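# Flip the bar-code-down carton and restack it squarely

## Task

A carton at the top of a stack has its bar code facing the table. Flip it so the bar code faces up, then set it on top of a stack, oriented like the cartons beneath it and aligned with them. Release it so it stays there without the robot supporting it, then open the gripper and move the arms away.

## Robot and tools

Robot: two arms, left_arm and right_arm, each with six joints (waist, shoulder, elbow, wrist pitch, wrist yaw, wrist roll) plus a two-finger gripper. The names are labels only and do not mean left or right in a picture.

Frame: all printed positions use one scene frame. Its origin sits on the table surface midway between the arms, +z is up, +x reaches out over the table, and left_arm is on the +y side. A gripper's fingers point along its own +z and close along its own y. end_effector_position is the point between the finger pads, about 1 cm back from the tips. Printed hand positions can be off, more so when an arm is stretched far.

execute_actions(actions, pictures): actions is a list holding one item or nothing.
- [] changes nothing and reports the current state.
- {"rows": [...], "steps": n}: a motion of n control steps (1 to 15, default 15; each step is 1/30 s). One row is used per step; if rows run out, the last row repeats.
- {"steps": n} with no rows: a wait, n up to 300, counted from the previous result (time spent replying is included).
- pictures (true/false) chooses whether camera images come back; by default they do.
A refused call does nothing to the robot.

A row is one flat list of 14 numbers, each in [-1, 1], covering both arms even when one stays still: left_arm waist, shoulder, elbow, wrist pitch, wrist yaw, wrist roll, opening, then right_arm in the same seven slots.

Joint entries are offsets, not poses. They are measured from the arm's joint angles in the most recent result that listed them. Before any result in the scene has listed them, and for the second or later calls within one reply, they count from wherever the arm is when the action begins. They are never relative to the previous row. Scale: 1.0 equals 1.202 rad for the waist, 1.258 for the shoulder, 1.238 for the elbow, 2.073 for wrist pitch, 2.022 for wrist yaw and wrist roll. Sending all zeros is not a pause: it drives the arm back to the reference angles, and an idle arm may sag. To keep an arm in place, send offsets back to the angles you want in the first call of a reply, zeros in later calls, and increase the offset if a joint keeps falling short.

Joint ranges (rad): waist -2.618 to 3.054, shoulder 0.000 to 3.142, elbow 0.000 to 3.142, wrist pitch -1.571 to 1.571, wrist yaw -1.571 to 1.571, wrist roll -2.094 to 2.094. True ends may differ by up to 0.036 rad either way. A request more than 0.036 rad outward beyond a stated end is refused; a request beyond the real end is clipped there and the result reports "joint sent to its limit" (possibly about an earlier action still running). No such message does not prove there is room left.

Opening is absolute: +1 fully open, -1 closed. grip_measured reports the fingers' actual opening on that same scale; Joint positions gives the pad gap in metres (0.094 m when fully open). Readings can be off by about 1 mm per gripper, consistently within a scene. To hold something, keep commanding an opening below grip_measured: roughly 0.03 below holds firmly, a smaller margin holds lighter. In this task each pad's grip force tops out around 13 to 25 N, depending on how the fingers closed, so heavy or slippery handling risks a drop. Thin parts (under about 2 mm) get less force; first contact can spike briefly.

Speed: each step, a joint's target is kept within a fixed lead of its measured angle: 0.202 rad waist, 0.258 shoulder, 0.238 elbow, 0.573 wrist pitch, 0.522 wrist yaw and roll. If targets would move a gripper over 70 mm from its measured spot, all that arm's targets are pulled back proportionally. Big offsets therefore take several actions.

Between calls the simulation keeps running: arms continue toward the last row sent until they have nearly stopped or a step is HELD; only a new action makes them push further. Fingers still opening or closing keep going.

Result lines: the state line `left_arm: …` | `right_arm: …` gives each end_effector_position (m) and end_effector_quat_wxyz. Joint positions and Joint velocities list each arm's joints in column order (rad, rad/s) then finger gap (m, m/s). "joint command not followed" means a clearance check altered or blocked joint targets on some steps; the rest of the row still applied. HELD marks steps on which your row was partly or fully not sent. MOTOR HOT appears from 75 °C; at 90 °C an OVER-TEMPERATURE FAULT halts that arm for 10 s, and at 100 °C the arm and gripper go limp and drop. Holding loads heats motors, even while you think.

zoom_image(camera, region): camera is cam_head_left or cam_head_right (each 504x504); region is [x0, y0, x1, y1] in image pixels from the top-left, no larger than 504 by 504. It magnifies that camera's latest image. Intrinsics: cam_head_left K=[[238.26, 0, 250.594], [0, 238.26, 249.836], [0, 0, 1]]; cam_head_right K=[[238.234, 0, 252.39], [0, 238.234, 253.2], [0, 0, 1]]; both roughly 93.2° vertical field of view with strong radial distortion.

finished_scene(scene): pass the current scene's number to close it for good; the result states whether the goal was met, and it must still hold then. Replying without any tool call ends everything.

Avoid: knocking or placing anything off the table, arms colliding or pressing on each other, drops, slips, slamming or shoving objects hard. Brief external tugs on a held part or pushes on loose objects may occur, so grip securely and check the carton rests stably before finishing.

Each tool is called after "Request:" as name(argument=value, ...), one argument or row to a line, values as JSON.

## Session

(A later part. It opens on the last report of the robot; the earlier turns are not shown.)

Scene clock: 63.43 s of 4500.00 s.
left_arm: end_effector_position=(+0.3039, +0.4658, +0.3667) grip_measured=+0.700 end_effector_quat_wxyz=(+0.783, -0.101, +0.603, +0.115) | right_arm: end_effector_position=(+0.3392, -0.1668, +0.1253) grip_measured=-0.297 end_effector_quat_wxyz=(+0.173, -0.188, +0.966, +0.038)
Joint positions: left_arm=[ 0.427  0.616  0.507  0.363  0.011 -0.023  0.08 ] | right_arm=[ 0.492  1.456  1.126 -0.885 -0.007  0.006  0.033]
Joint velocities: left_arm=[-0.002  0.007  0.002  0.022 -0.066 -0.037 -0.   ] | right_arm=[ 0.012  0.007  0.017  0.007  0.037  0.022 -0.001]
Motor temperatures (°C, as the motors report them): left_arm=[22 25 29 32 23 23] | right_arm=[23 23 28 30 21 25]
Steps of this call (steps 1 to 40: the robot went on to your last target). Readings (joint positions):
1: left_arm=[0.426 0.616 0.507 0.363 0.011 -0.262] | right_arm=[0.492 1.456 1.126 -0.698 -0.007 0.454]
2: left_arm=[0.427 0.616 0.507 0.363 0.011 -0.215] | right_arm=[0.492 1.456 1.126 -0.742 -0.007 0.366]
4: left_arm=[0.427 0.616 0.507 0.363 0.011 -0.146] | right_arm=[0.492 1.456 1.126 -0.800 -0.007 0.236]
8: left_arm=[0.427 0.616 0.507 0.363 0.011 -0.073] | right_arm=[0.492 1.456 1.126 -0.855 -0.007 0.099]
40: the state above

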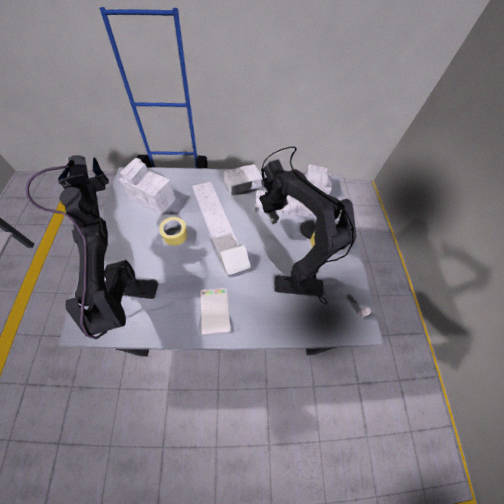

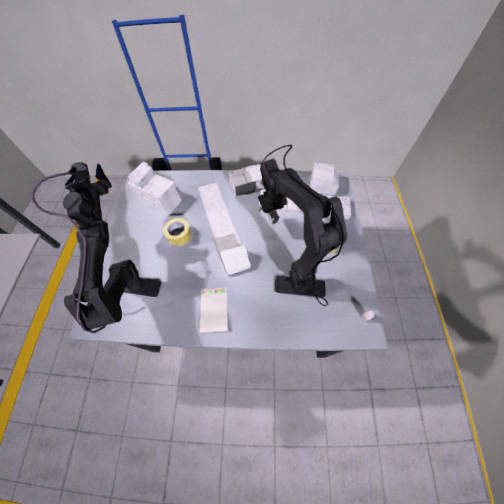

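Request:
execute_actions(
  actions=[
    {"rows":[[0,0,0,0,0,0,0.7,0.06,0,0.04,0,0,0,-0.42],[0,0,0,0,0,0,0.7,0.12,0.03,0.06,0,0,0,-0.42],[0,0,0,0,0,0,0.7,0.18,0.06,0.08,0,0,0,-0.42],[0,0,0,0,0,0,0.7,0.23,0.09,0.11,0.01,0,0,-0.42],[0,0,0,0,0,0,0.7,0.23,0.12,0.11,0.02,0,0,-0.42],[0,0,0,0,0,0,0.7,0.23,0.14,0.11,0.03,0,0,-0.42],[0,0,0,0,0,0,0.7,0.23,0.16,0.11,0.04,0,0,-0.42],[0,0,0,0,0,0,0.7,0.23,0.18,0.11,0.05,0,0,-0.42],[0,0,0,0,0,0,0.7,0.23,0.2,0.11,0.06,0,0,-0.42],[0,0,0,0,0,0,0.7,0.23,0.22,0.11,0.07,0,0,-0.42],[0,0,0,0,0,0,0.7,0.23,0.24,0.11,0.08,0,0,-0.42],[0,0,0,0,0,0,0.7,0.23,0.26,0.11,0.09,0,0,-0.42],[0,0,0,0,0,0,0.7,0.23,0.28,0.11,0.1,0,0,-0.42],[0,0,0,0,0,0,0.7,0.23,0.295,0.11,0.107,0,0,-0.42],[0,0,0,0,0,0,0.7,0.23,0.305,0.11,0.107,0,0,-0.42]]},
  ],
  pictures=false,
)

Request:
execute_actions(
  actions=[
    {"steps":20},
  ],
)

Request:
zoom_image(
  camera="cam_head_left",
  region=[200, 160, 310, 270],
)

Scene clock: 65.97 s of 4500.00 s.
left_arm: end_effector_position=(+0.3042, +0.4659, +0.3656) grip_measured=+0.700 end_effector_quat_wxyz=(+0.781, -0.102, +0.605, +0.115) | right_arm: end_effector_position=(+0.3412, -0.0465, +0.0582) grip_measured=-0.297 end_effector_quat_wxyz=(+0.131, -0.324, +0.935, +0.054)
Joint positions: left_arm=[ 0.427  0.616  0.507  0.359  0.011 -0.023  0.08 ] | right_arm=[ 0.775  1.808  1.251 -0.73  -0.015  0.006  0.033]
Joint velocities: left_arm=[-0.012 -0.007  0.022  0.022 -0.037 -0.022  0.   ] | right_arm=[-0.012  0.628 -0.012  0.374 -0.022  0.066  0.001]
Motor temperatures (°C, as the motors report them): left_arm=[22 25 29 32 23 23] | right_arm=[23 23 28 29 21 25]
Steps of this call (steps 1 to 15: the robot went on to your last target; steps 16 to 61: nothing new was sent; steps 62 to 76: all 15 steps of this action). Readings (joint positions):
62: left_arm=[0.427 0.616 0.507 0.363 0.011 -0.023] | right_arm=[0.500 1.456 1.129 -0.886 -0.003 0.006]
63: left_arm=[0.427 0.616 0.507 0.362 0.011 -0.023] | right_arm=[0.524 1.460 1.138 -0.890 0.004 0.006]
65: left_arm=[0.427 0.616 0.507 0.360 0.011 -0.023] | right_arm=[0.627 1.495 1.183 -0.894 0.012 0.006]
69: left_arm=[0.427 0.616 0.507 0.359 0.011 -0.023] | right_arm=[0.782 1.616 1.251 -0.828 -0.013 0.006]
76: the state above

Scene clock: 66.63 s of 4500.00 s.
left_arm: end_effector_position=(+0.3042, +0.4659, +0.3655) grip_measured=+0.700 end_effector_quat_wxyz=(+0.781, -0.102, +0.605, +0.115) | right_arm: end_effector_position=(+0.3485, -0.0407, +0.0466) grip_measured=-0.297 end_effector_quat_wxyz=(+0.136, -0.324, +0.935, +0.056)
Joint positions: left_arm=[ 0.427  0.616  0.507  0.358  0.011 -0.023  0.08 ] | right_arm=[ 0.775  1.848  1.251 -0.679 -0.015  0.006  0.033]
Joint velocities: left_arm=[-0.027  0.007  0.007  0.037 -0.037 -0.007  0.   ] | right_arm=[ 0.012  0.007 -0.002 -0.007  0.051 -0.051  0.   ]
Motor temperatures (°C, as the motors report them): left_arm=[22 25 29 32 23 23] | right_arm=[23 23 28 29 21 25]
Steps of this call (steps 1 to 20: the robot went on to your last target). Readings (joint positions):
1: left_arm=[0.427 0.616 0.507 0.358 0.011 -0.023] | right_arm=[0.775 1.826 1.251 -0.718 -0.015 0.006]
2: left_arm=[0.427 0.616 0.507 0.358 0.011 -0.023] | right_arm=[0.775 1.839 1.251 -0.712 -0.015 0.006]
4: left_arm=[0.427 0.616 0.507 0.358 0.011 -0.023] | right_arm=[0.775 1.848 1.251 -0.703 -0.015 0.006]
8: left_arm=[0.427 0.616 0.507 0.358 0.011 -0.023] | right_arm=[0.775 1.848 1.251 -0.687 -0.015 0.006]
20: the state above

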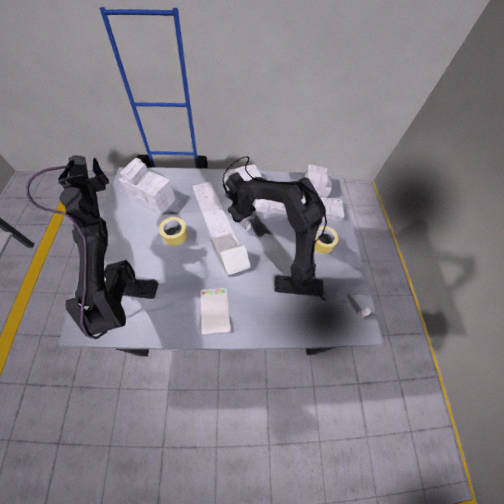

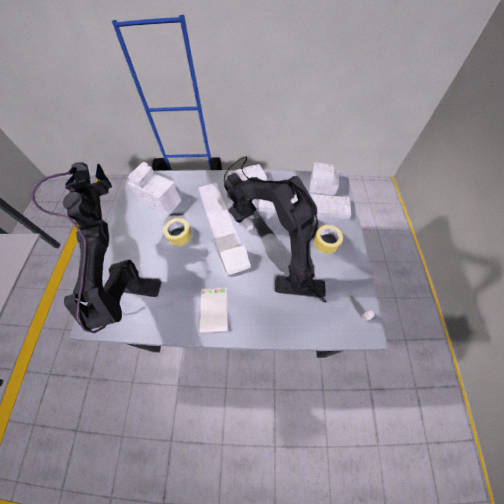

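Region (200, 160, 310, 270) of cam_head_left's 504x504 image, scaled by 4.582, with more detail than that image has.

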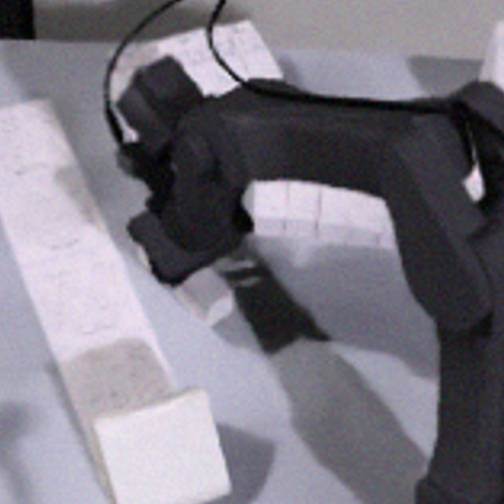

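Request:
execute_actions(
  actions=[
    {"rows":[[0,0,0,0,0,0,0.7,0,0.01,0.01,0.01,0,0,-0.42],[0,0,0,0,0,0,0.7,0,0.015,0.01,0.015,0,0,-0.42],[0,0,0,0,0,0,0.7,0,0.02,0.01,0.02,0,0,-0.42],[0,0,0,0,0,0,0.7,0,0.025,0.01,0.02,0,0,-0.42],[0,0,0,0,0,0,0.7,0,0.03,0.01,0.025,0,0,-0.42],[0,0,0,0,0,0,0.7,0,0.035,0.01,0.03,0,0,-0.42],[0,0,0,0,0,0,0.7,0,0.04,0.01,0.03,0,0,-0.42],[0,0,0,0,0,0,0.7,0,0.045,0.01,0.035,0,0,-0.42],[0,0,0,0,0,0,0.7,0,0.05,0.01,0.04,0,0,-0.42]]},
  ],
)

Request:
zoom_image(
  camera="cam_head_left",
  region=[200, 160, 310, 270],
)

Scene clock: 68.10 s of 4500.00 s.
left_arm: end_effector_position=(+0.3045, +0.4660, +0.3644) grip_measured=+0.700 end_effector_quat_wxyz=(+0.780, -0.102, +0.607, +0.114) | right_arm: end_effector_position=(+0.3559, -0.0348, +0.0287) grip_measured=-0.297 end_effector_quat_wxyz=(+0.137, -0.324, +0.934, +0.056)
Joint positions: left_arm=[ 0.427  0.616  0.507  0.354  0.011 -0.023  0.08 ] | right_arm=[ 0.775  1.906  1.251 -0.62  -0.015  0.006  0.033]
Joint velocities: left_arm=[ 0.002 -0.017  0.017  0.007 -0.022 -0.051  0.001] | right_arm=[ 0.002 -0.002  0.017  0.066  0.007 -0.022 -0.   ]
Motor temperatures (°C, as the motors report them): left_arm=[22 24 29 32 23 23] | right_arm=[23 23 28 29 21 25]
Steps of this call (steps 1 to 15: the robot went on to your last target; steps 16 to 29: nothing new was sent; steps 30 to 44: all 15 steps of this action). Readings (joint positions):
30: left_arm=[0.427 0.616 0.507 0.358 0.011 -0.023] | right_arm=[0.775 1.848 1.251 -0.678 -0.015 0.006]
31: left_arm=[0.427 0.616 0.507 0.357 0.011 -0.023] | right_arm=[0.775 1.849 1.251 -0.676 -0.015 0.006]
33: left_arm=[0.427 0.616 0.507 0.356 0.011 -0.023] | right_arm=[0.775 1.854 1.251 -0.667 -0.015 0.006]
37: left_arm=[0.427 0.616 0.507 0.354 0.011 -0.023] | right_arm=[0.775 1.879 1.251 -0.645 -0.015 0.006]
44: the state above

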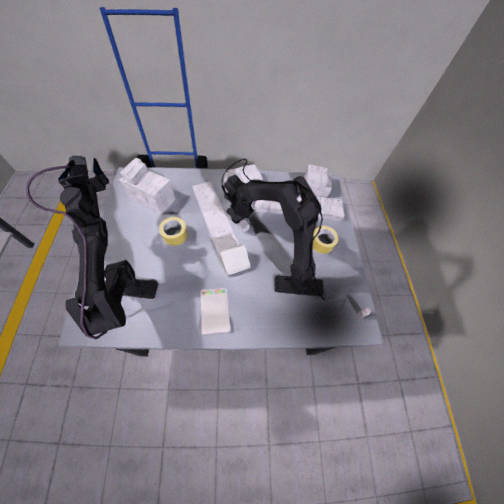

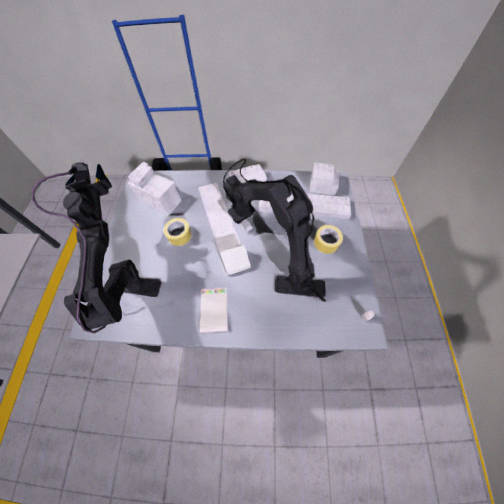

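Region (200, 160, 310, 270) of cam_head_left's 504x504 image, scaled by 4.582, with more detail than that image has.

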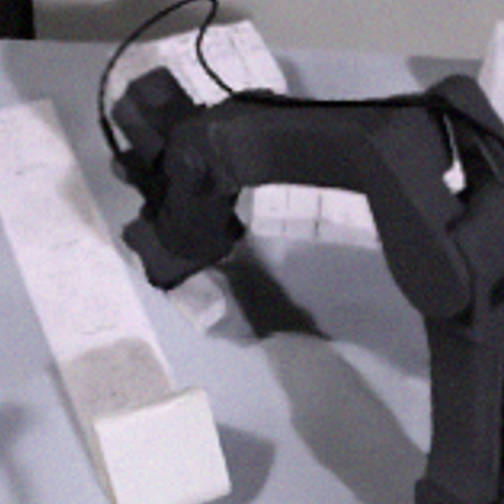

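Request:
execute_actions(
  actions=[
    {"rows":[[0,0,0,0,0,0,0.7,0,0,0.01,0,0,0,0.3],[0,0,0,0,0,0,0.7,0,0,0.01,0,0,0,0.3],[0,0,0,0,0,0,0.7,0,0,0.01,0,0,0,0.3],[0,0,0,0,0,0,0.7,0,-0.05,0,0.03,0,0,0.3],[0,0,0,0,0,0,0.7,0,-0.09,-0.04,0.06,0,0,0.3],[0,0,0,0,0,0,0.7,0,-0.13,-0.08,0.09,0,0,0.3],[0,0,0,0,0,0,0.7,0,-0.17,-0.12,0.12,0,0,0.3],[0,0,0,0,0,0,0.7,0,-0.21,-0.16,0.15,0,0,0.3],[0,0,0,0,0,0,0.7,0,-0.25,-0.2,0.18,0,0,0.3],[0,0,0,0,0,0,0.7,0,-0.29,-0.24,0.21,0,0,0.3],[0,0,0,0,0,0,0.7,0,-0.33,-0.28,0.24,0,0,0.3],[0,0,0,0,0,0,0.7,0,-0.33,-0.32,0.27,0,0,0.3],[0,0,0,0,0,0,0.7,0,-0.33,-0.37,0.3,0,0,0.3],[0,0,0,0,0,0,0.7,0,-0.33,-0.42,0.313,0,0,0.3],[0,0,0,0,0,0,0.7,0,-0.33,-0.47,0.313,0,0,0.3]]},
  ],
  pictures=false,
)

Request:
execute_actions(
  actions=[
    {"steps":25},
  ],
)

Request:
zoom_image(
  camera="cam_head_left",
  region=[200, 160, 310, 270],
)

Scene clock: 71.07 s of 4500.00 s.
left_arm: end_effector_position=(+0.3048, +0.4661, +0.3632) grip_measured=+0.700 end_effector_quat_wxyz=(+0.778, -0.102, +0.609, +0.114) | right_arm: end_effector_position=(+0.3537, -0.0365, +0.1144) grip_measured=+0.298 end_effector_quat_wxyz=(+0.377, -0.302, +0.864, +0.140)
Joint positions: left_arm=[ 0.427  0.616  0.507  0.349  0.011 -0.023  0.08 ] | right_arm=[ 0.775  1.466  0.824 -0.102 -0.015  0.006  0.061]
Joint velocities: left_arm=[-0.007 -0.002 -0.007  0.051 -0.051  0.022 -0.   ] | right_arm=[-0.002 -0.144 -1.521  1.604  0.007  0.037 -0.001]
Motor temperatures (°C, as the motors report them): left_arm=[22 24 29 32 23 23] | right_arm=[23 24 27 29 21 25]
Steps of this call (steps 1 to 15: the robot went on to your last target; steps 16 to 74: nothing new was sent; steps 75 to 89: all 15 steps of this action). Readings (joint positions):
75: left_arm=[0.427 0.616 0.507 0.353 0.011 -0.023] | right_arm=[0.775 1.906 1.251 -0.611 -0.015 0.006]
76: left_arm=[0.427 0.616 0.507 0.352 0.011 -0.023] | right_arm=[0.775 1.906 1.251 -0.611 -0.015 0.006]
78: left_arm=[0.427 0.616 0.507 0.351 0.011 -0.023] | right_arm=[0.775 1.901 1.251 -0.607 -0.015 0.006]
82: left_arm=[0.427 0.616 0.507 0.349 0.011 -0.023] | right_arm=[0.775 1.763 1.143 -0.487 -0.015 0.006]
89: the state above

Scene clock: 71.90 s of 4500.00 s.
left_arm: end_effector_position=(+0.3048, +0.4661, +0.3632) grip_measured=+0.700 end_effector_quat_wxyz=(+0.778, -0.102, +0.609, +0.114) | right_arm: end_effector_position=(+0.3335, -0.0526, +0.0615) grip_measured=+0.298 end_effector_quat_wxyz=(+0.348, -0.306, +0.877, +0.130)
Joint positions: left_arm=[ 0.427  0.616  0.507  0.349  0.011 -0.023  0.08 ] | right_arm=[ 0.775  1.497  0.667  0.021 -0.015  0.006  0.061]
Joint velocities: left_arm=[ 0.002 -0.002  0.022 -0.022 -0.066  0.022  0.001] | right_arm=[ 0.002 -0.002 -0.012 -0.066 -0.037  0.066  0.   ]
Motor temperatures (°C, as the motors report them): left_arm=[22 24 29 32 23 23] | right_arm=[23 24 27 29 21 25]
Steps of this call (steps 1 to 25: the robot went on to your last target). Readings (joint positions):
1: left_arm=[0.427 0.616 0.507 0.349 0.011 -0.023] | right_arm=[0.775 1.465 0.777 -0.064 -0.015 0.006]
2: left_arm=[0.427 0.616 0.507 0.349 0.011 -0.023] | right_arm=[0.775 1.471 0.735 -0.048 -0.015 0.006]
4: left_arm=[0.427 0.616 0.507 0.349 0.011 -0.023] | right_arm=[0.775 1.488 0.683 -0.044 -0.015 0.006]
8: left_arm=[0.427 0.616 0.507 0.349 0.011 -0.023] | right_arm=[0.775 1.497 0.667 -0.026 -0.015 0.006]
25: the state above

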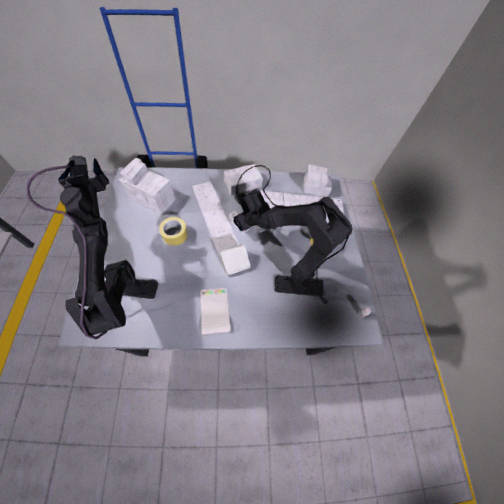

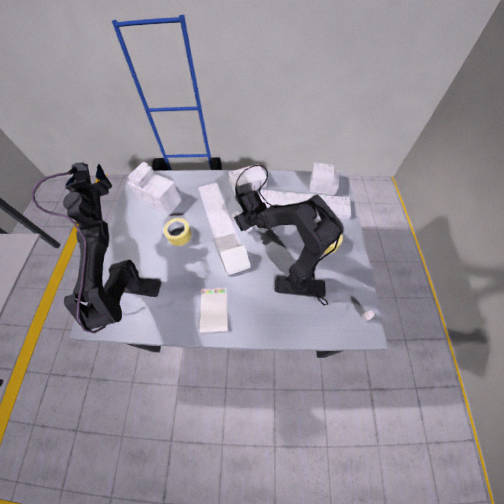

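Region (200, 160, 310, 270) of cam_head_left's 504x504 image, scaled by 4.582, with more detail than that image has.

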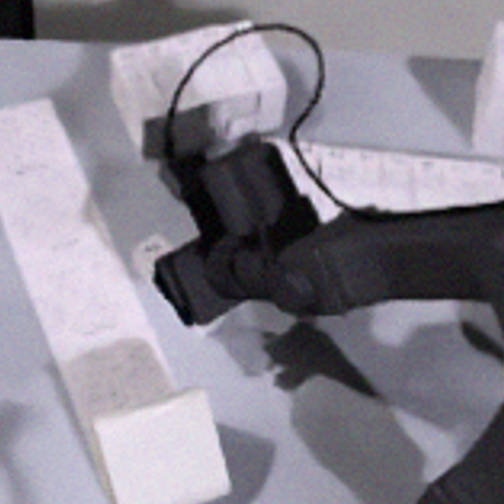

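Request:
execute_actions(
  actions=[
    {"rows":[[0,0,0,0,0,0,0.7,0,0.02,0,0,0,0,0.3],[0,0,0,0,0,0,0.7,0,0.035,0,0,0,0,0.3],[0,0,0,0,0,0,0.7,0,0.05,0,0,0,0,0.3],[0,0,0,0,0,0,0.7,0,0.065,0,0,0,0,0.3],[0,0,0,0,0,0,0.7,0,0.074,0,0,0,0,0.3],[0,0,0,0,0,0,0.7,0,0.074,0,0,0,0,0.3],[0,0,0,0,0,0,0.7,0,0.074,0,0,0,0,0.2],[0,0,0,0,0,0,0.7,0,0.074,0,0,0,0,0.1],[0,0,0,0,0,0,0.7,0,0.074,0,0,0,0,0],[0,0,0,0,0,0,0.7,0,0.074,0,0,0,0,-0.1],[0,0,0,0,0,0,0.7,0,0.074,0,0,0,0,-0.2],[0,0,0,0,0,0,0.7,0,0.074,0,0,0,0,-0.3],[0,0,0,0,0,0,0.7,0,0.074,0,0,0,0,-0.42]]},
  ],
  pictures=false,
)

Request:
execute_actions(
  actions=[
    {"steps":8},
  ],
  pictures=false,
)

Request:
execute_actions(
  actions=[
    {"rows":[[0,0,0,0,0,0,0.7,0,0,0.06,-0.02,0,0,-0.42],[0,0,0,0,0,0,0.7,0,0,0.12,-0.05,0,0,-0.42],[0,0,0,0,0,0,0.7,0,0,0.18,-0.08,0,0,-0.42],[0,0,0,0,0,0,0.7,0,0,0.24,-0.12,0,0,-0.42],[0,0,0,0,0,0,0.7,0,0,0.3,-0.16,0,0,-0.42],[0,0,0,0,0,0,0.7,0,0,0.36,-0.2,0,0,-0.42],[0,0,0,0,0,0,0.7,0,0,0.42,-0.24,0,0,-0.42],[0,0,0,0,0,0,0.7,0,0,0.48,-0.27,0,0,-0.42],[0,0,0,0,0,0,0.7,0,0,0.6,-0.305,0,0,-0.42]]},
  ],
  pictures=false,
)

Request:
execute_actions(
  actions=[
    {"steps":15},
  ],
  pictures=false,
)

Scene clock: 75.30 s of 4500.00 s.
left_arm: end_effector_position=(+0.3050, +0.4662, +0.3620) grip_measured=+0.700 end_effector_quat_wxyz=(+0.777, -0.103, +0.611, +0.114) | right_arm: end_effector_position=(+0.3291, -0.0561, +0.0303) grip_measured=-0.303 end_effector_quat_wxyz=(+0.311, -0.310, +0.891, +0.117)
Joint positions: left_arm=[ 0.427  0.616  0.507  0.344  0.011 -0.023  0.08 ] | right_arm=[ 0.775  1.587  0.667  0.026 -0.015  0.006  0.033]
Joint velocities: left_arm=[ 0.002 -0.007 -0.012  0.007 -0.051  0.037 -0.001] | right_arm=[-0.022 -0.007  0.002  0.081 -0.007  0.007 -0.001]
Motor temperatures (°C, as the motors report them): left_arm=[22 24 29 32 23 23] | right_arm=[23 24 27 29 21 25]
Steps of this call (steps 1 to 15: the robot went on to your last target; steps 16 to 87: nothing new was sent; steps 88 to 102: all 15 steps of this action). Readings (joint positions):
88: left_arm=[0.427 0.616 0.507 0.348 0.011 -0.023] | right_arm=[0.775 1.499 0.667 0.021 -0.015 0.006]
89: left_arm=[0.427 0.616 0.507 0.348 0.011 -0.023] | right_arm=[0.775 1.503 0.667 0.023 -0.015 0.006]
91: left_arm=[0.427 0.616 0.507 0.346 0.011 -0.023] | right_arm=[0.775 1.527 0.667 0.027 -0.015 0.006]
95: left_arm=[0.427 0.616 0.507 0.344 0.011 -0.023] | right_arm=[0.775 1.583 0.667 0.026 -0.015 0.006]
102: the state above

Scene clock: 75.57 s of 4500.00 s.
left_arm: end_effector_position=(+0.3050, +0.4662, +0.3620) grip_measured=+0.700 end_effector_quat_wxyz=(+0.777, -0.103, +0.611, +0.114) | right_arm: end_effector_position=(+0.3291, -0.0561, +0.0303) grip_measured=-0.303 end_effector_quat_wxyz=(+0.311, -0.310, +0.891, +0.117)
Joint positions: left_arm=[ 0.427  0.616  0.507  0.344  0.011 -0.023  0.08 ] | right_arm=[ 0.775  1.587  0.667  0.026 -0.015  0.006  0.033]
Joint velocities: left_arm=[-0.002 -0.027 -0.002 -0.007 -0.081  0.007  0.   ] | right_arm=[ 0.007 -0.007 -0.017  0.037  0.007  0.037  0.   ]
Motor temperatures (°C, as the motors report them): left_arm=[22 24 29 32 23 23] | right_arm=[23 24 27 29 21 25]
Steps of this call (steps 1 to 8: the robot went on to your last target). Readings (joint positions):
1: left_arm=[0.427 0.616 0.507 0.344 0.011 -0.023] | right_arm=[0.775 1.587 0.667 0.026 -0.015 0.006]
2: left_arm=[0.427 0.616 0.507 0.344 0.011 -0.023] | right_arm=[0.775 1.587 0.667 0.026 -0.015 0.006]
4: left_arm=[0.427 0.616 0.507 0.344 0.011 -0.023] | right_arm=[0.775 1.587 0.667 0.026 -0.015 0.006]
8: the state above

Scene clock: 76.07 s of 4500.00 s.
left_arm: end_effector_position=(+0.3053, +0.4663, +0.3608) grip_measured=+0.700 end_effector_quat_wxyz=(+0.775, -0.103, +0.613, +0.114) | right_arm: end_effector_position=(+0.4048, +0.0040, +0.2598) grip_measured=-0.303 end_effector_quat_wxyz=(+0.429, -0.294, +0.839, +0.158)
Joint positions: left_arm=[ 0.427  0.616  0.507  0.339  0.011 -0.023  0.08 ] | right_arm=[ 0.775  1.568  1.414 -0.468 -0.015  0.006  0.033]
Joint velocities: left_arm=[-0.012 -0.012 -0.002  0.022 -0.037 -0.066 -0.   ] | right_arm=[-0.002 -0.154  0.037 -0.359  0.022  0.051 -0.   ]
Motor temperatures (°C, as the motors report them): left_arm=[22 24 29 32 23 23] | right_arm=[23 24 27 29 21 25]
Steps of this call (steps 1 to 15: all 15 steps of this action). Readings (joint positions):
1: left_arm=[0.427 0.616 0.507 0.343 0.011 -0.023] | right_arm=[0.775 1.587 0.673 0.018 -0.015 0.006]
2: left_arm=[0.427 0.616 0.507 0.343 0.011 -0.023] | right_arm=[0.775 1.588 0.695 -0.010 -0.015 0.006]
4: left_arm=[0.427 0.616 0.507 0.341 0.011 -0.023] | right_arm=[0.775 1.597 0.791 -0.097 -0.015 0.006]
8: left_arm=[0.427 0.616 0.507 0.339 0.011 -0.023] | right_arm=[0.775 1.603 1.088 -0.294 -0.015 0.006]
15: the state above

Scene clock: 76.57 s of 4500.00 s.
left_arm: end_effector_position=(+0.3053, +0.4663, +0.3608) grip_measured=+0.700 end_effector_quat_wxyz=(+0.775, -0.103, +0.613, +0.114) | right_arm: end_effector_position=(+0.3915, -0.0066, +0.2299) grip_measured=-0.303 end_effector_quat_wxyz=(+0.371, -0.303, +0.867, +0.138)
Joint positions: left_arm=[ 0.427  0.616  0.507  0.339  0.011 -0.023  0.08 ] | right_arm=[ 0.775  1.584  1.415 -0.588 -0.015  0.006  0.033]
Joint velocities: left_arm=[-0.002 -0.012  0.007  0.007 -0.022  0.051 -0.   ] | right_arm=[-0.007  0.002  0.007 -0.051 -0.022 -0.022 -0.   ]
Motor temperatures (°C, as the motors report them): left_arm=[22 24 29 32 23 23] | right_arm=[23 24 27 29 21 25]
Steps of this call (steps 1 to 15: the robot went on to your last target). Readings (joint positions):
1: left_arm=[0.427 0.616 0.507 0.339 0.011 -0.023] | right_arm=[0.775 1.565 1.415 -0.482 -0.015 0.006]
2: left_arm=[0.427 0.616 0.507 0.339 0.011 -0.023] | right_arm=[0.775 1.566 1.415 -0.500 -0.015 0.006]
4: left_arm=[0.427 0.616 0.507 0.339 0.011 -0.023] | right_arm=[0.775 1.575 1.415 -0.536 -0.015 0.006]
8: left_arm=[0.427 0.616 0.507 0.339 0.011 -0.023] | right_arm=[0.775 1.584 1.415 -0.575 -0.015 0.006]
15: the state above

Request:
execute_actions(
  actions=[
    {"rows":[[0,0,0,0,0,0,0.7,-0.03,0.03,0.04,-0.01,0,0,-0.42],[0,0,0,0,0,0,0.7,-0.06,0.06,0.07,-0.01,0,0,-0.42],[0,0,0,0,0,0,0.7,-0.09,0.09,0.1,-0.01,0,0,-0.42],[0,0,0,0,0,0,0.7,-0.12,0.12,0.13,-0.01,0,0,-0.42],[0,0,0,0,0,0,0.7,-0.15,0.15,0.16,-0.01,0,0,-0.42],[0,0,0,0,0,0,0.7,-0.18,0.18,0.19,-0.01,0,0,-0.42],[0,0,0,0,0,0,0.7,-0.21,0.21,0.22,-0.01,0,0,-0.42],[0,0,0,0,0,0,0.7,-0.24,0.24,0.25,-0.01,0,0,-0.42],[0,0,0,0,0,0,0.7,-0.27,0.27,0.28,-0.01,0,0,-0.42],[0,0,0,0,0,0,0.7,-0.27,0.3,0.31,-0.01,0,0,-0.42],[0,0,0,0,0,0,0.7,-0.27,0.33,0.34,-0.01,0,0,-0.42],[0,0,0,0,0,0,0.7,-0.27,0.36,0.37,-0.01,0,0,-0.42],[0,0,0,0,0,0,0.7,-0.27,0.39,0.39,-0.01,0,0,-0.42],[0,0,0,0,0,0,0.7,-0.27,0.42,0.39,-0.01,0,0,-0.42],[0,0,0,0,0,0,0.7,-0.27,0.445,0.39,-0.01,0,0,-0.42]]},
  ],
  pictures=false,
)

Request:
execute_actions(
  actions=[
    {"steps":25},
  ],
)

Request:
zoom_image(
  camera="cam_head_left",
  region=[205, 120, 305, 220],
)

Scene clock: 81.13 s of 4500.00 s.
left_arm: end_effector_position=(+0.3056, +0.4663, +0.3596) grip_measured=+0.700 end_effector_quat_wxyz=(+0.774, -0.103, +0.615, +0.113) | right_arm: end_effector_position=(+0.5795, -0.1117, +0.1804) grip_measured=-0.303 end_effector_quat_wxyz=(+0.370, -0.146, +0.915, +0.064)
Joint positions: left_arm=[ 0.427  0.616  0.507  0.334  0.011 -0.023  0.08 ] | right_arm=[ 0.423  2.072  1.865 -0.594 -0.007  0.006  0.033]
Joint velocities: left_arm=[-0.007  0.002 -0.007 -0.022 -0.051 -0.022  0.001] | right_arm=[ 0.007  0.828  0.408  0.081  0.022  0.007 -0.001]
Motor temperatures (°C, as the motors report them): left_arm=[22 23 28 32 23 23] | right_arm=[23 24 27 29 21 25]
Steps of this call (steps 1 to 15: the robot went on to your last target; steps 16 to 90: nothing new was sent; then 1.07 s passed at rest; steps 91 to 105: all 15 steps of this action). Readings (joint positions):
91: left_arm=[0.427 0.616 0.507 0.338 0.011 -0.023] | right_arm=[0.772 1.587 1.419 -0.594 -0.017 0.006]
92: left_arm=[0.427 0.616 0.507 0.338 0.011 -0.023] | right_arm=[0.764 1.598 1.433 -0.602 -0.020 0.006]
94: left_arm=[0.427 0.616 0.507 0.336 0.011 -0.023] | right_arm=[0.720 1.650 1.493 -0.609 -0.026 0.006]
98: left_arm=[0.427 0.616 0.507 0.335 0.011 -0.023] | right_arm=[0.570 1.806 1.645 -0.602 -0.028 0.006]
105: the state above

Scene clock: 81.97 s of 4500.00 s.
left_arm: end_effector_position=(+0.3056, +0.4663, +0.3595) grip_measured=+0.700 end_effector_quat_wxyz=(+0.774, -0.103, +0.615, +0.113) | right_arm: end_effector_position=(+0.5761, -0.0966, +0.1330) grip_measured=-0.303 end_effector_quat_wxyz=(+0.326, -0.161, +0.930, +0.061)
Joint positions: left_arm=[ 0.427  0.616  0.507  0.333  0.011 -0.023  0.08 ] | right_arm=[ 0.449  2.159  1.874 -0.611 -0.008  0.006  0.033]
Joint velocities: left_arm=[-0.017 -0.017 -0.012 -0.051 -0.022 -0.051  0.   ] | right_arm=[ 0.002 -0.017  0.002 -0.11  -0.051 -0.022 -0.001]
Motor temperatures (°C, as the motors report them): left_arm=[22 23 28 32 23 23] | right_arm=[23 25 27 29 21 25]
Steps of this call (steps 1 to 25: the robot went on to your last target). Readings (joint positions):
1: left_arm=[0.427 0.616 0.507 0.334 0.011 -0.023] | right_arm=[0.426 2.097 1.873 -0.591 -0.007 0.006]
2: left_arm=[0.427 0.616 0.507 0.334 0.011 -0.023] | right_arm=[0.431 2.118 1.874 -0.591 -0.007 0.006]
4: left_arm=[0.427 0.616 0.507 0.334 0.011 -0.023] | right_arm=[0.441 2.150 1.874 -0.600 -0.007 0.006]
8: left_arm=[0.427 0.616 0.507 0.333 0.011 -0.023] | right_arm=[0.449 2.165 1.874 -0.611 -0.008 0.006]
25: the state above

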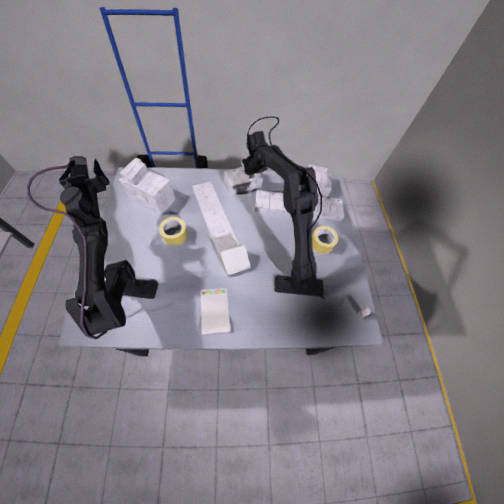

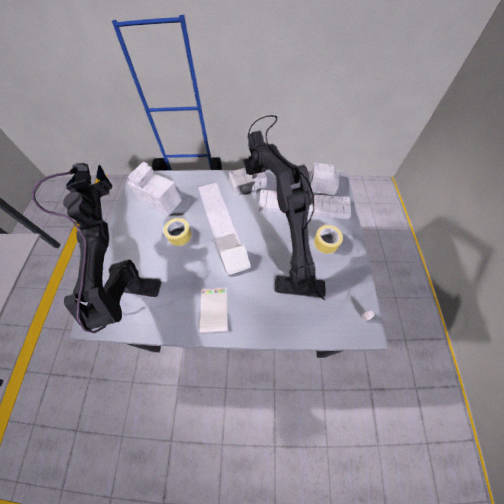

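Region (205, 120, 305, 220) of cam_head_left's 504x504 image, scaled by 5.040, with more detail than that image has.

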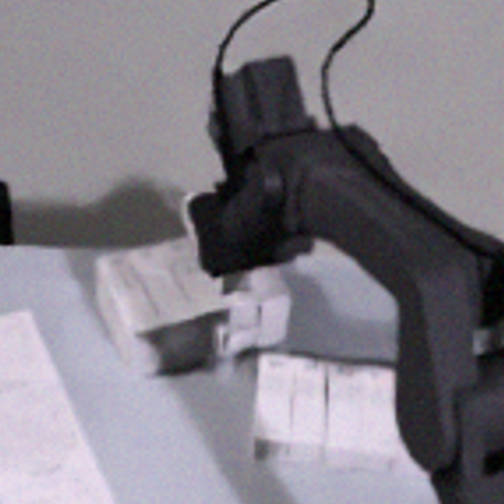

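Request:
execute_actions(
  actions=[
    {"rows":[[0,0,0,0,0,0,0.7,0.03,-0.01,0.01,0,0,0,-0.42],[0,0,0,0,0,0,0.7,0.03,-0.01,0.01,0,0,0,-0.42],[0,0,0,0,0,0,0.7,0.03,-0.01,0,0.01,0,0,-0.42],[0,0,0,0,0,0,0.7,0.03,-0.01,-0.01,0.015,0,0,-0.42],[0,0,0,0,0,0,0.7,0.03,-0.01,-0.02,0.02,0,0,-0.42],[0,0,0,0,0,0,0.7,0.03,-0.005,-0.03,0.03,0,0,-0.42],[0,0,0,0,0,0,0.7,0.03,-0.005,-0.04,0.035,0,0,-0.42],[0,0,0,0,0,0,0.7,0.03,0,-0.05,0.04,0,0,-0.42],[0,0,0,0,0,0,0.7,0.03,0,-0.06,0.05,0,0,-0.42],[0,0,0,0,0,0,0.7,0.03,0.005,-0.07,0.055,0,0,-0.42],[0,0,0,0,0,0,0.7,0.03,0.01,-0.077,0.058,0,0,-0.42]]},
  ],
  pictures=false,
)

Request:
execute_actions(
  actions=[
    {"steps":15},
  ],
)

Request:
zoom_image(
  camera="cam_head_left",
  region=[205, 120, 305, 220],
)

Scene clock: 84.63 s of 4500.00 s.
left_arm: end_effector_position=(+0.3058, +0.4664, +0.3583) grip_measured=+0.700 end_effector_quat_wxyz=(+0.772, -0.104, +0.617, +0.113) | right_arm: end_effector_position=(+0.5672, -0.0776, +0.1085) grip_measured=-0.303 end_effector_quat_wxyz=(+0.321, -0.178, +0.928, +0.067)
Joint positions: left_arm=[ 0.427  0.616  0.507  0.328  0.011 -0.023  0.08 ] | right_arm=[ 0.486  2.167  1.793 -0.528 -0.007  0.006  0.033]
Joint velocities: left_arm=[-0.002 -0.022 -0.002  0.022  0.007  0.007  0.001] | right_arm=[-0.027  0.056 -0.051  0.081  0.007  0.037 -0.001]
Motor temperatures (°C, as the motors report them): left_arm=[22 23 28 32 23 23] | right_arm=[23 26 27 29 21 25]
Steps of this call (steps 1 to 15: the robot went on to your last target; steps 16 to 65: nothing new was sent; steps 66 to 80: all 15 steps of this action). Readings (joint positions):
66: left_arm=[0.427 0.616 0.507 0.333 0.011 -0.023] | right_arm=[0.452 2.159 1.874 -0.611 -0.007 0.006]
67: left_arm=[0.427 0.616 0.507 0.333 0.011 -0.023] | right_arm=[0.455 2.159 1.874 -0.611 -0.007 0.006]
69: left_arm=[0.427 0.616 0.507 0.331 0.011 -0.023] | right_arm=[0.466 2.159 1.874 -0.609 -0.007 0.006]
73: left_arm=[0.427 0.616 0.507 0.329 0.011 -0.023] | right_arm=[0.485 2.159 1.857 -0.574 -0.007 0.006]
80: the state above

Scene clock: 85.13 s of 4500.00 s.
left_arm: end_effector_position=(+0.3058, +0.4664, +0.3583) grip_measured=+0.700 end_effector_quat_wxyz=(+0.772, -0.104, +0.617, +0.113) | right_arm: end_effector_position=(+0.5704, -0.0763, +0.1094) grip_measured=-0.303 end_effector_quat_wxyz=(+0.329, -0.177, +0.925, +0.068)
Joint positions: left_arm=[ 0.427  0.616  0.507  0.328  0.011 -0.023  0.08 ] | right_arm=[ 0.486  2.17   1.791 -0.508 -0.007  0.006  0.033]
Joint velocities: left_arm=[ 0.002 -0.022  0.007 -0.037 -0.022  0.007 -0.   ] | right_arm=[-0.012  0.007 -0.002 -0.007  0.007 -0.066 -0.001]
Motor temperatures (°C, as the motors report them): left_arm=[22 23 28 32 23 23] | right_arm=[23 26 27 29 21 25]
Steps of this call (steps 1 to 15: the robot went on to your last target). Readings (joint positions):
1: left_arm=[0.427 0.616 0.507 0.328 0.011 -0.023] | right_arm=[0.486 2.169 1.792 -0.527 -0.007 0.006]
2: left_arm=[0.427 0.616 0.507 0.328 0.011 -0.023] | right_arm=[0.486 2.170 1.791 -0.525 -0.007 0.006]
4: left_arm=[0.427 0.616 0.507 0.328 0.011 -0.023] | right_arm=[0.486 2.170 1.791 -0.520 -0.007 0.006]
8: left_arm=[0.427 0.616 0.507 0.328 0.011 -0.023] | right_arm=[0.486 2.170 1.791 -0.512 -0.007 0.006]
15: the state above

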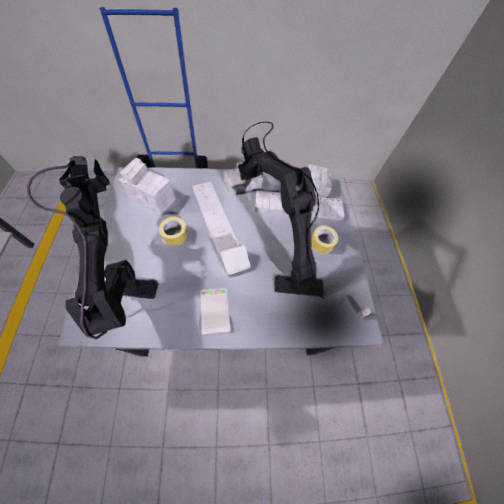

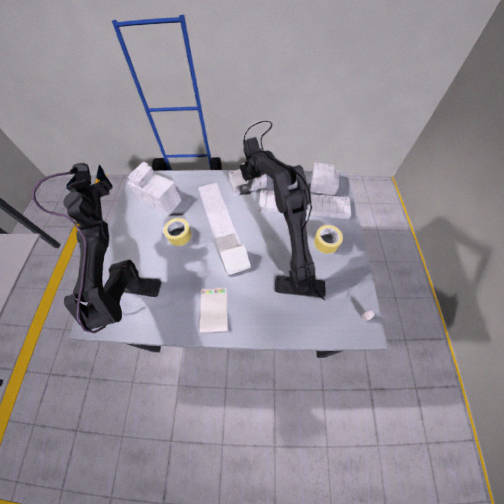

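Region (205, 120, 305, 220) of cam_head_left's 504x504 image, scaled by 5.040, with more detail than that image has.

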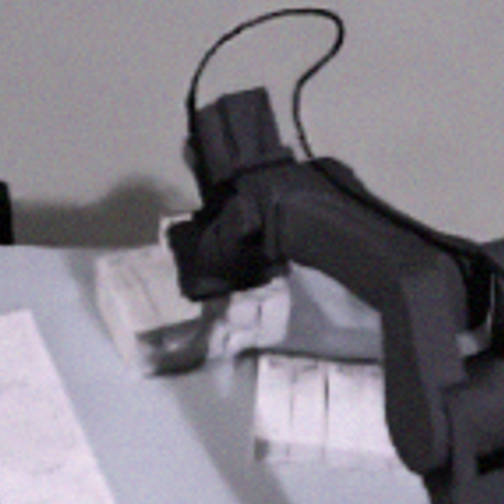

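Request:
execute_actions(
  actions=[
    {"rows":[[0,0,0,0,0,0,0.7,0,0,0.02,0,0,0,-0.42],[0,0,0,0,0,0,0.7,0,0.005,0.03,0,0,0,-0.42],[0,0,0,0,0,0,0.7,0,0.01,0.04,0,0,0,-0.42],[0,0,0,0,0,0,0.7,0,0.015,0.045,0,0,0,-0.42],[0,0,0,0,0,0,0.7,0,0.02,0.045,0.005,0,0,-0.42],[0,0,0,0,0,0,0.7,0,0.025,0.045,0.005,0,0,-0.42],[0,0,0,0,0,0,0.7,0,0.03,0.045,0.01,0,0,-0.42],[0,0,0,0,0,0,0.7,0,0.035,0.045,0.01,0,0,-0.42],[0,0,0,0,0,0,0.7,0,0.042,0.045,0.012,0,0,-0.42]]},
  ],
  pictures=false,
)

Request:
execute_actions(
  actions=[
    {"steps":10},
  ],
)

Request:
zoom_image(
  camera="cam_head_left",
  region=[205, 120, 305, 220],
)

Scene clock: 86.67 s of 4500.00 s.
left_arm: end_effector_position=(+0.3061, +0.4665, +0.3570) grip_measured=+0.700 end_effector_quat_wxyz=(+0.770, -0.104, +0.619, +0.113) | right_arm: end_effector_position=(+0.5796, -0.0726, +0.1004) grip_measured=-0.303 end_effector_quat_wxyz=(+0.331, -0.177, +0.925, +0.068)
Joint positions: left_arm=[ 0.427  0.616  0.507  0.323  0.011 -0.023  0.08 ] | right_arm=[ 0.486  2.214  1.824 -0.493 -0.007  0.006  0.033]
Joint velocities: left_arm=[-0.007 -0.007 -0.002 -0.037  0.051  0.037 -0.001] | right_arm=[ 0.002 -0.017 -0.007 -0.022 -0.066  0.037  0.   ]
Motor temperatures (°C, as the motors report them): left_arm=[22 23 28 32 23 23] | right_arm=[23 27 27 30 21 25]
Steps of this call (steps 1 to 15: the robot went on to your last target; steps 16 to 31: nothing new was sent; steps 32 to 46: all 15 steps of this action). Readings (joint positions):
32: left_arm=[0.427 0.616 0.507 0.328 0.011 -0.023] | right_arm=[0.486 2.170 1.791 -0.508 -0.007 0.006]
33: left_arm=[0.427 0.616 0.507 0.327 0.011 -0.023] | right_arm=[0.486 2.170 1.791 -0.508 -0.007 0.006]
35: left_arm=[0.427 0.616 0.507 0.325 0.011 -0.023] | right_arm=[0.486 2.173 1.801 -0.510 -0.007 0.006]
39: left_arm=[0.427 0.616 0.507 0.324 0.011 -0.023] | right_arm=[0.486 2.186 1.822 -0.504 -0.007 0.006]
46: the state above

Scene clock: 87.00 s of 4500.00 s.
left_arm: end_effector_position=(+0.3061, +0.4665, +0.3570) grip_measured=+0.700 end_effector_quat_wxyz=(+0.770, -0.104, +0.619, +0.113) | right_arm: end_effector_position=(+0.5796, -0.0726, +0.1004) grip_measured=-0.303 end_effector_quat_wxyz=(+0.331, -0.177, +0.925, +0.068)
Joint positions: left_arm=[ 0.427  0.616  0.507  0.323  0.011 -0.023  0.08 ] | right_arm=[ 0.486  2.214  1.824 -0.493 -0.007  0.006  0.033]
Joint velocities: left_arm=[-0.002  0.002 -0.017  0.037  0.037  0.037  0.001] | right_arm=[-0.002  0.007  0.002 -0.022  0.037  0.022 -0.001]
Motor temperatures (°C, as the motors report them): left_arm=[22 23 28 32 23 23] | right_arm=[23 27 27 30 21 25]
Steps of this call (steps 1 to 10: the robot went on to your last target). Readings (joint positions):
1: left_arm=[0.427 0.616 0.507 0.323 0.011 -0.023] | right_arm=[0.486 2.214 1.824 -0.493 -0.007 0.006]
2: left_arm=[0.427 0.616 0.507 0.323 0.011 -0.023] | right_arm=[0.486 2.214 1.824 -0.493 -0.007 0.006]
4: left_arm=[0.427 0.616 0.507 0.323 0.011 -0.023] | right_arm=[0.486 2.214 1.824 -0.493 -0.007 0.006]
8: left_arm=[0.427 0.616 0.507 0.323 0.011 -0.023] | right_arm=[0.486 2.214 1.824 -0.493 -0.007 0.006]
10: the state above

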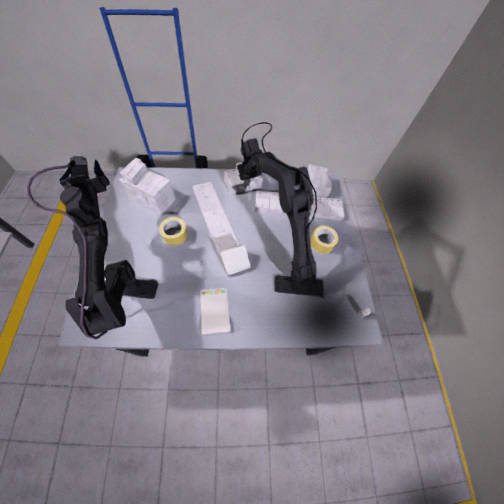

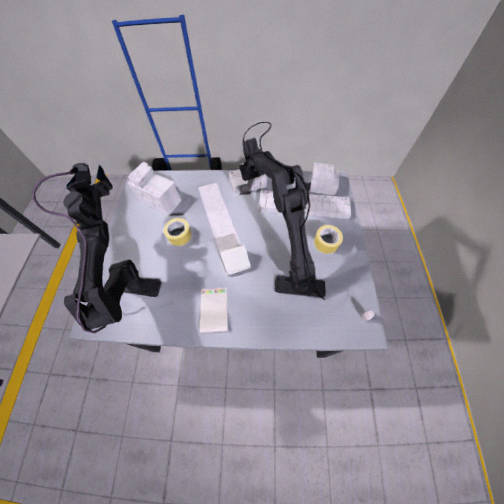

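Region (205, 120, 305, 220) of cam_head_left's 504x504 image, scaled by 5.040, with more detail than that image has.

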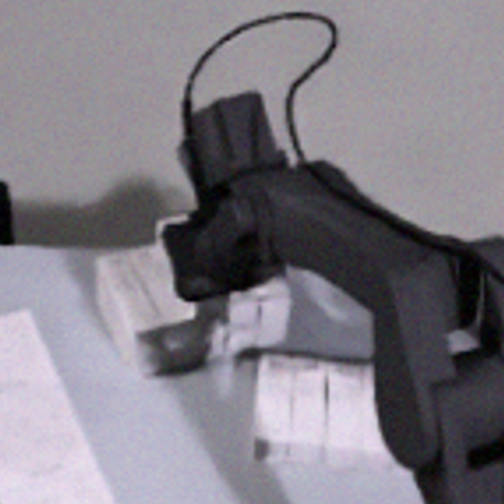

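The carton appears seated, so I'll release it and move aside to inspect.

Request:
execute_actions(
  actions=[
    {"rows":[[0,0,0,0,0,0,0.7,0,-0.01,0.015,0,0,0,0.2],[0,0,0,0,0,0,0.7,0,-0.01,0.015,0,0,0,0.2],[0,0,0,0,0,0,0.7,0,-0.01,0.015,0,0,0,0.2],[0,0,0,0,0,0,0.7,0,-0.01,0.015,0,0,0,0.2],[0,0,0,0,0,0,0.7,0,-0.04,0.015,0,0,0,0.2],[0,0,0,0,0,0,0.7,0,-0.08,0.015,0,0,0,0.2],[0,0,0,0,0,0,0.7,0,-0.12,0.015,0,0,0,0.2],[0,0,0,0,0,0,0.7,0,-0.16,0.015,0,0,0,0.2],[0,0,0,0,0,0,0.7,0,-0.16,0.015,0,0,0,0.2],[0,0,0,0,0,0,0.7,0,-0.16,0.015,0,0,0,0.2],[0,0,0,0,0,0,0.7,0,-0.16,0.015,0,0,0,0.2],[0,0,0,0,0,0,0.7,-0.05,-0.16,0.015,0,0,0,0.2],[0,0,0,0,0,0,0.7,-0.1,-0.16,0.015,0,0,0,0.2],[0,0,0,0,0,0,0.7,-0.2,-0.16,0.015,0,0,0,0.2]]},
  ],
  pictures=false,
)

Request:
execute_actions(
  actions=[
    {"steps":20},
  ],
)

Request:
zoom_image(
  camera="cam_head_left",
  region=[215, 150, 275, 200],
)

Request:
zoom_image(
  camera="cam_head_right",
  region=[220, 150, 280, 200],
)

Scene clock: 89.43 s of 4500.00 s.
left_arm: end_effector_position=(+0.3064, +0.4666, +0.3557) grip_measured=+0.700 end_effector_quat_wxyz=(+0.769, -0.104, +0.621, +0.113) | right_arm: end_effector_position=(+0.5866, -0.1091, +0.2344) grip_measured=+0.198 end_effector_quat_wxyz=(+0.445, -0.142, +0.881, +0.082)
Joint positions: left_arm=[ 0.427  0.616  0.507  0.318  0.011 -0.023  0.08 ] | right_arm=[ 0.418  1.991  1.838 -0.479 -0.022  0.006  0.056]
Joint velocities: left_arm=[ 0.012  0.007 -0.022 -0.022 -0.022 -0.007  0.001] | right_arm=[-0.969 -0.252  0.1    0.183 -0.066 -0.007 -0.   ]
Motor temperatures (°C, as the motors report them): left_arm=[22 23 28 32 23 23] | right_arm=[23 28 28 30 21 25]
Steps of this call (steps 1 to 15: the robot went on to your last target; steps 16 to 58: nothing new was sent; steps 59 to 73: all 15 steps of this action). Readings (joint positions):
59: left_arm=[0.427 0.616 0.507 0.323 0.011 -0.023] | right_arm=[0.486 2.214 1.824 -0.493 -0.007 0.006]
60: left_arm=[0.427 0.616 0.507 0.322 0.011 -0.023] | right_arm=[0.486 2.214 1.824 -0.493 -0.007 0.006]
62: left_arm=[0.427 0.616 0.507 0.320 0.011 -0.023] | right_arm=[0.486 2.214 1.824 -0.493 -0.007 0.006]
66: left_arm=[0.427 0.616 0.507 0.319 0.011 -0.023] | right_arm=[0.486 2.168 1.824 -0.503 -0.007 0.006]
73: the state above

Scene clock: 90.10 s of 4500.00 s.
left_arm: end_effector_position=(+0.3064, +0.4666, +0.3557) grip_measured=+0.700 end_effector_quat_wxyz=(+0.769, -0.104, +0.621, +0.113) | right_arm: end_effector_position=(+0.6138, -0.2089, +0.2296) grip_measured=+0.198 end_effector_quat_wxyz=(+0.450, -0.061, +0.890, +0.033)
Joint positions: left_arm=[ 0.427  0.616  0.507  0.318  0.011 -0.023  0.08 ] | right_arm=[ 0.247  2.006  1.841 -0.471 -0.     0.006  0.056]
Joint velocities: left_arm=[ 0.002  0.002  0.002 -0.022 -0.037 -0.037  0.   ] | right_arm=[ 0.007 -0.012 -0.007 -0.037 -0.007  0.11  -0.001]
Motor temperatures (°C, as the motors report them): left_arm=[22 23 28 32 23 23] | right_arm=[24 28 28 30 21 25]
Steps of this call (steps 1 to 20: the robot went on to your last target). Readings (joint positions):
1: left_arm=[0.427 0.616 0.507 0.318 0.011 -0.023] | right_arm=[0.381 1.986 1.840 -0.471 -0.023 0.006]
2: left_arm=[0.427 0.616 0.507 0.318 0.011 -0.023] | right_arm=[0.340 1.985 1.841 -0.466 -0.023 0.006]
4: left_arm=[0.427 0.616 0.507 0.318 0.011 -0.023] | right_arm=[0.263 1.990 1.841 -0.465 -0.016 0.006]
8: left_arm=[0.427 0.616 0.507 0.318 0.011 -0.023] | right_arm=[0.206 2.005 1.841 -0.469 0.003 0.006]
20: the state above

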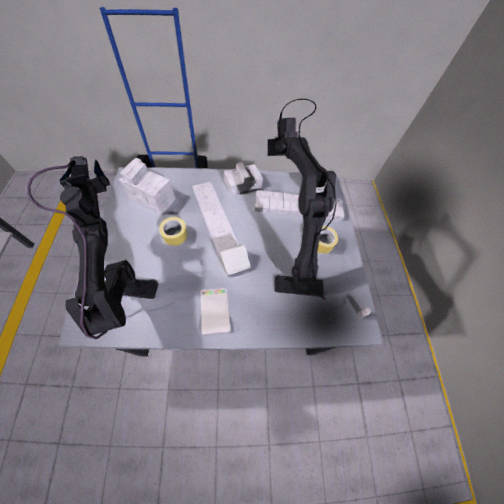

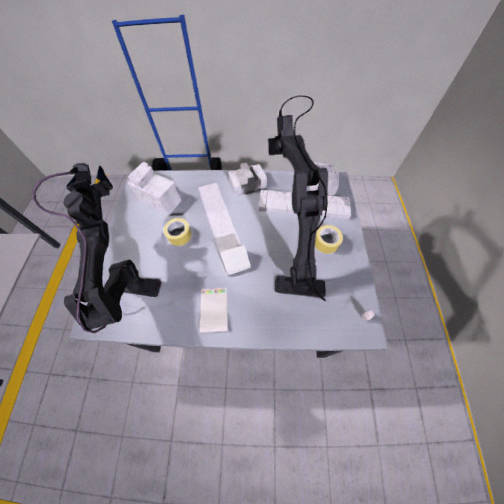

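Region (215, 150, 275, 200) of cam_head_left's 504x504 image, scaled by 8.400, with more detail than that image has.

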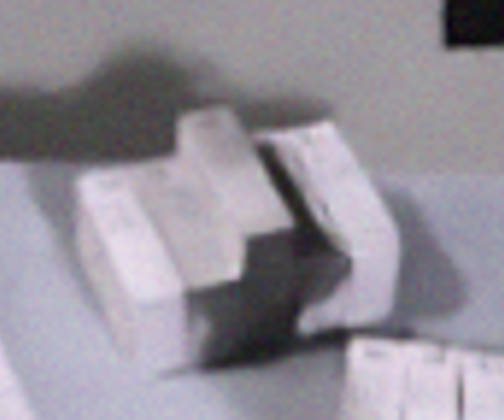

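Region (220, 150, 280, 200) of cam_head_right's 504x504 image, scaled by 8.400, with more detail than that image has.

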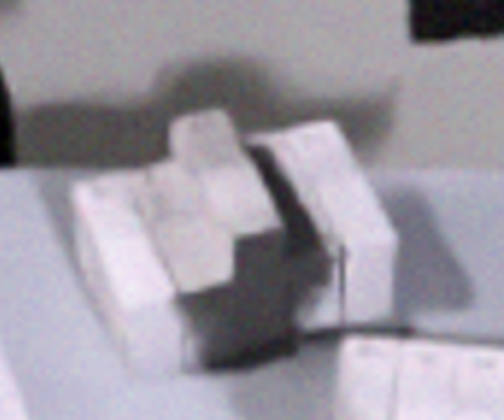

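The carton is lined up with the stack.

Request:
finished_scene(
  scene=1,
)

The scene is finished: the task was done.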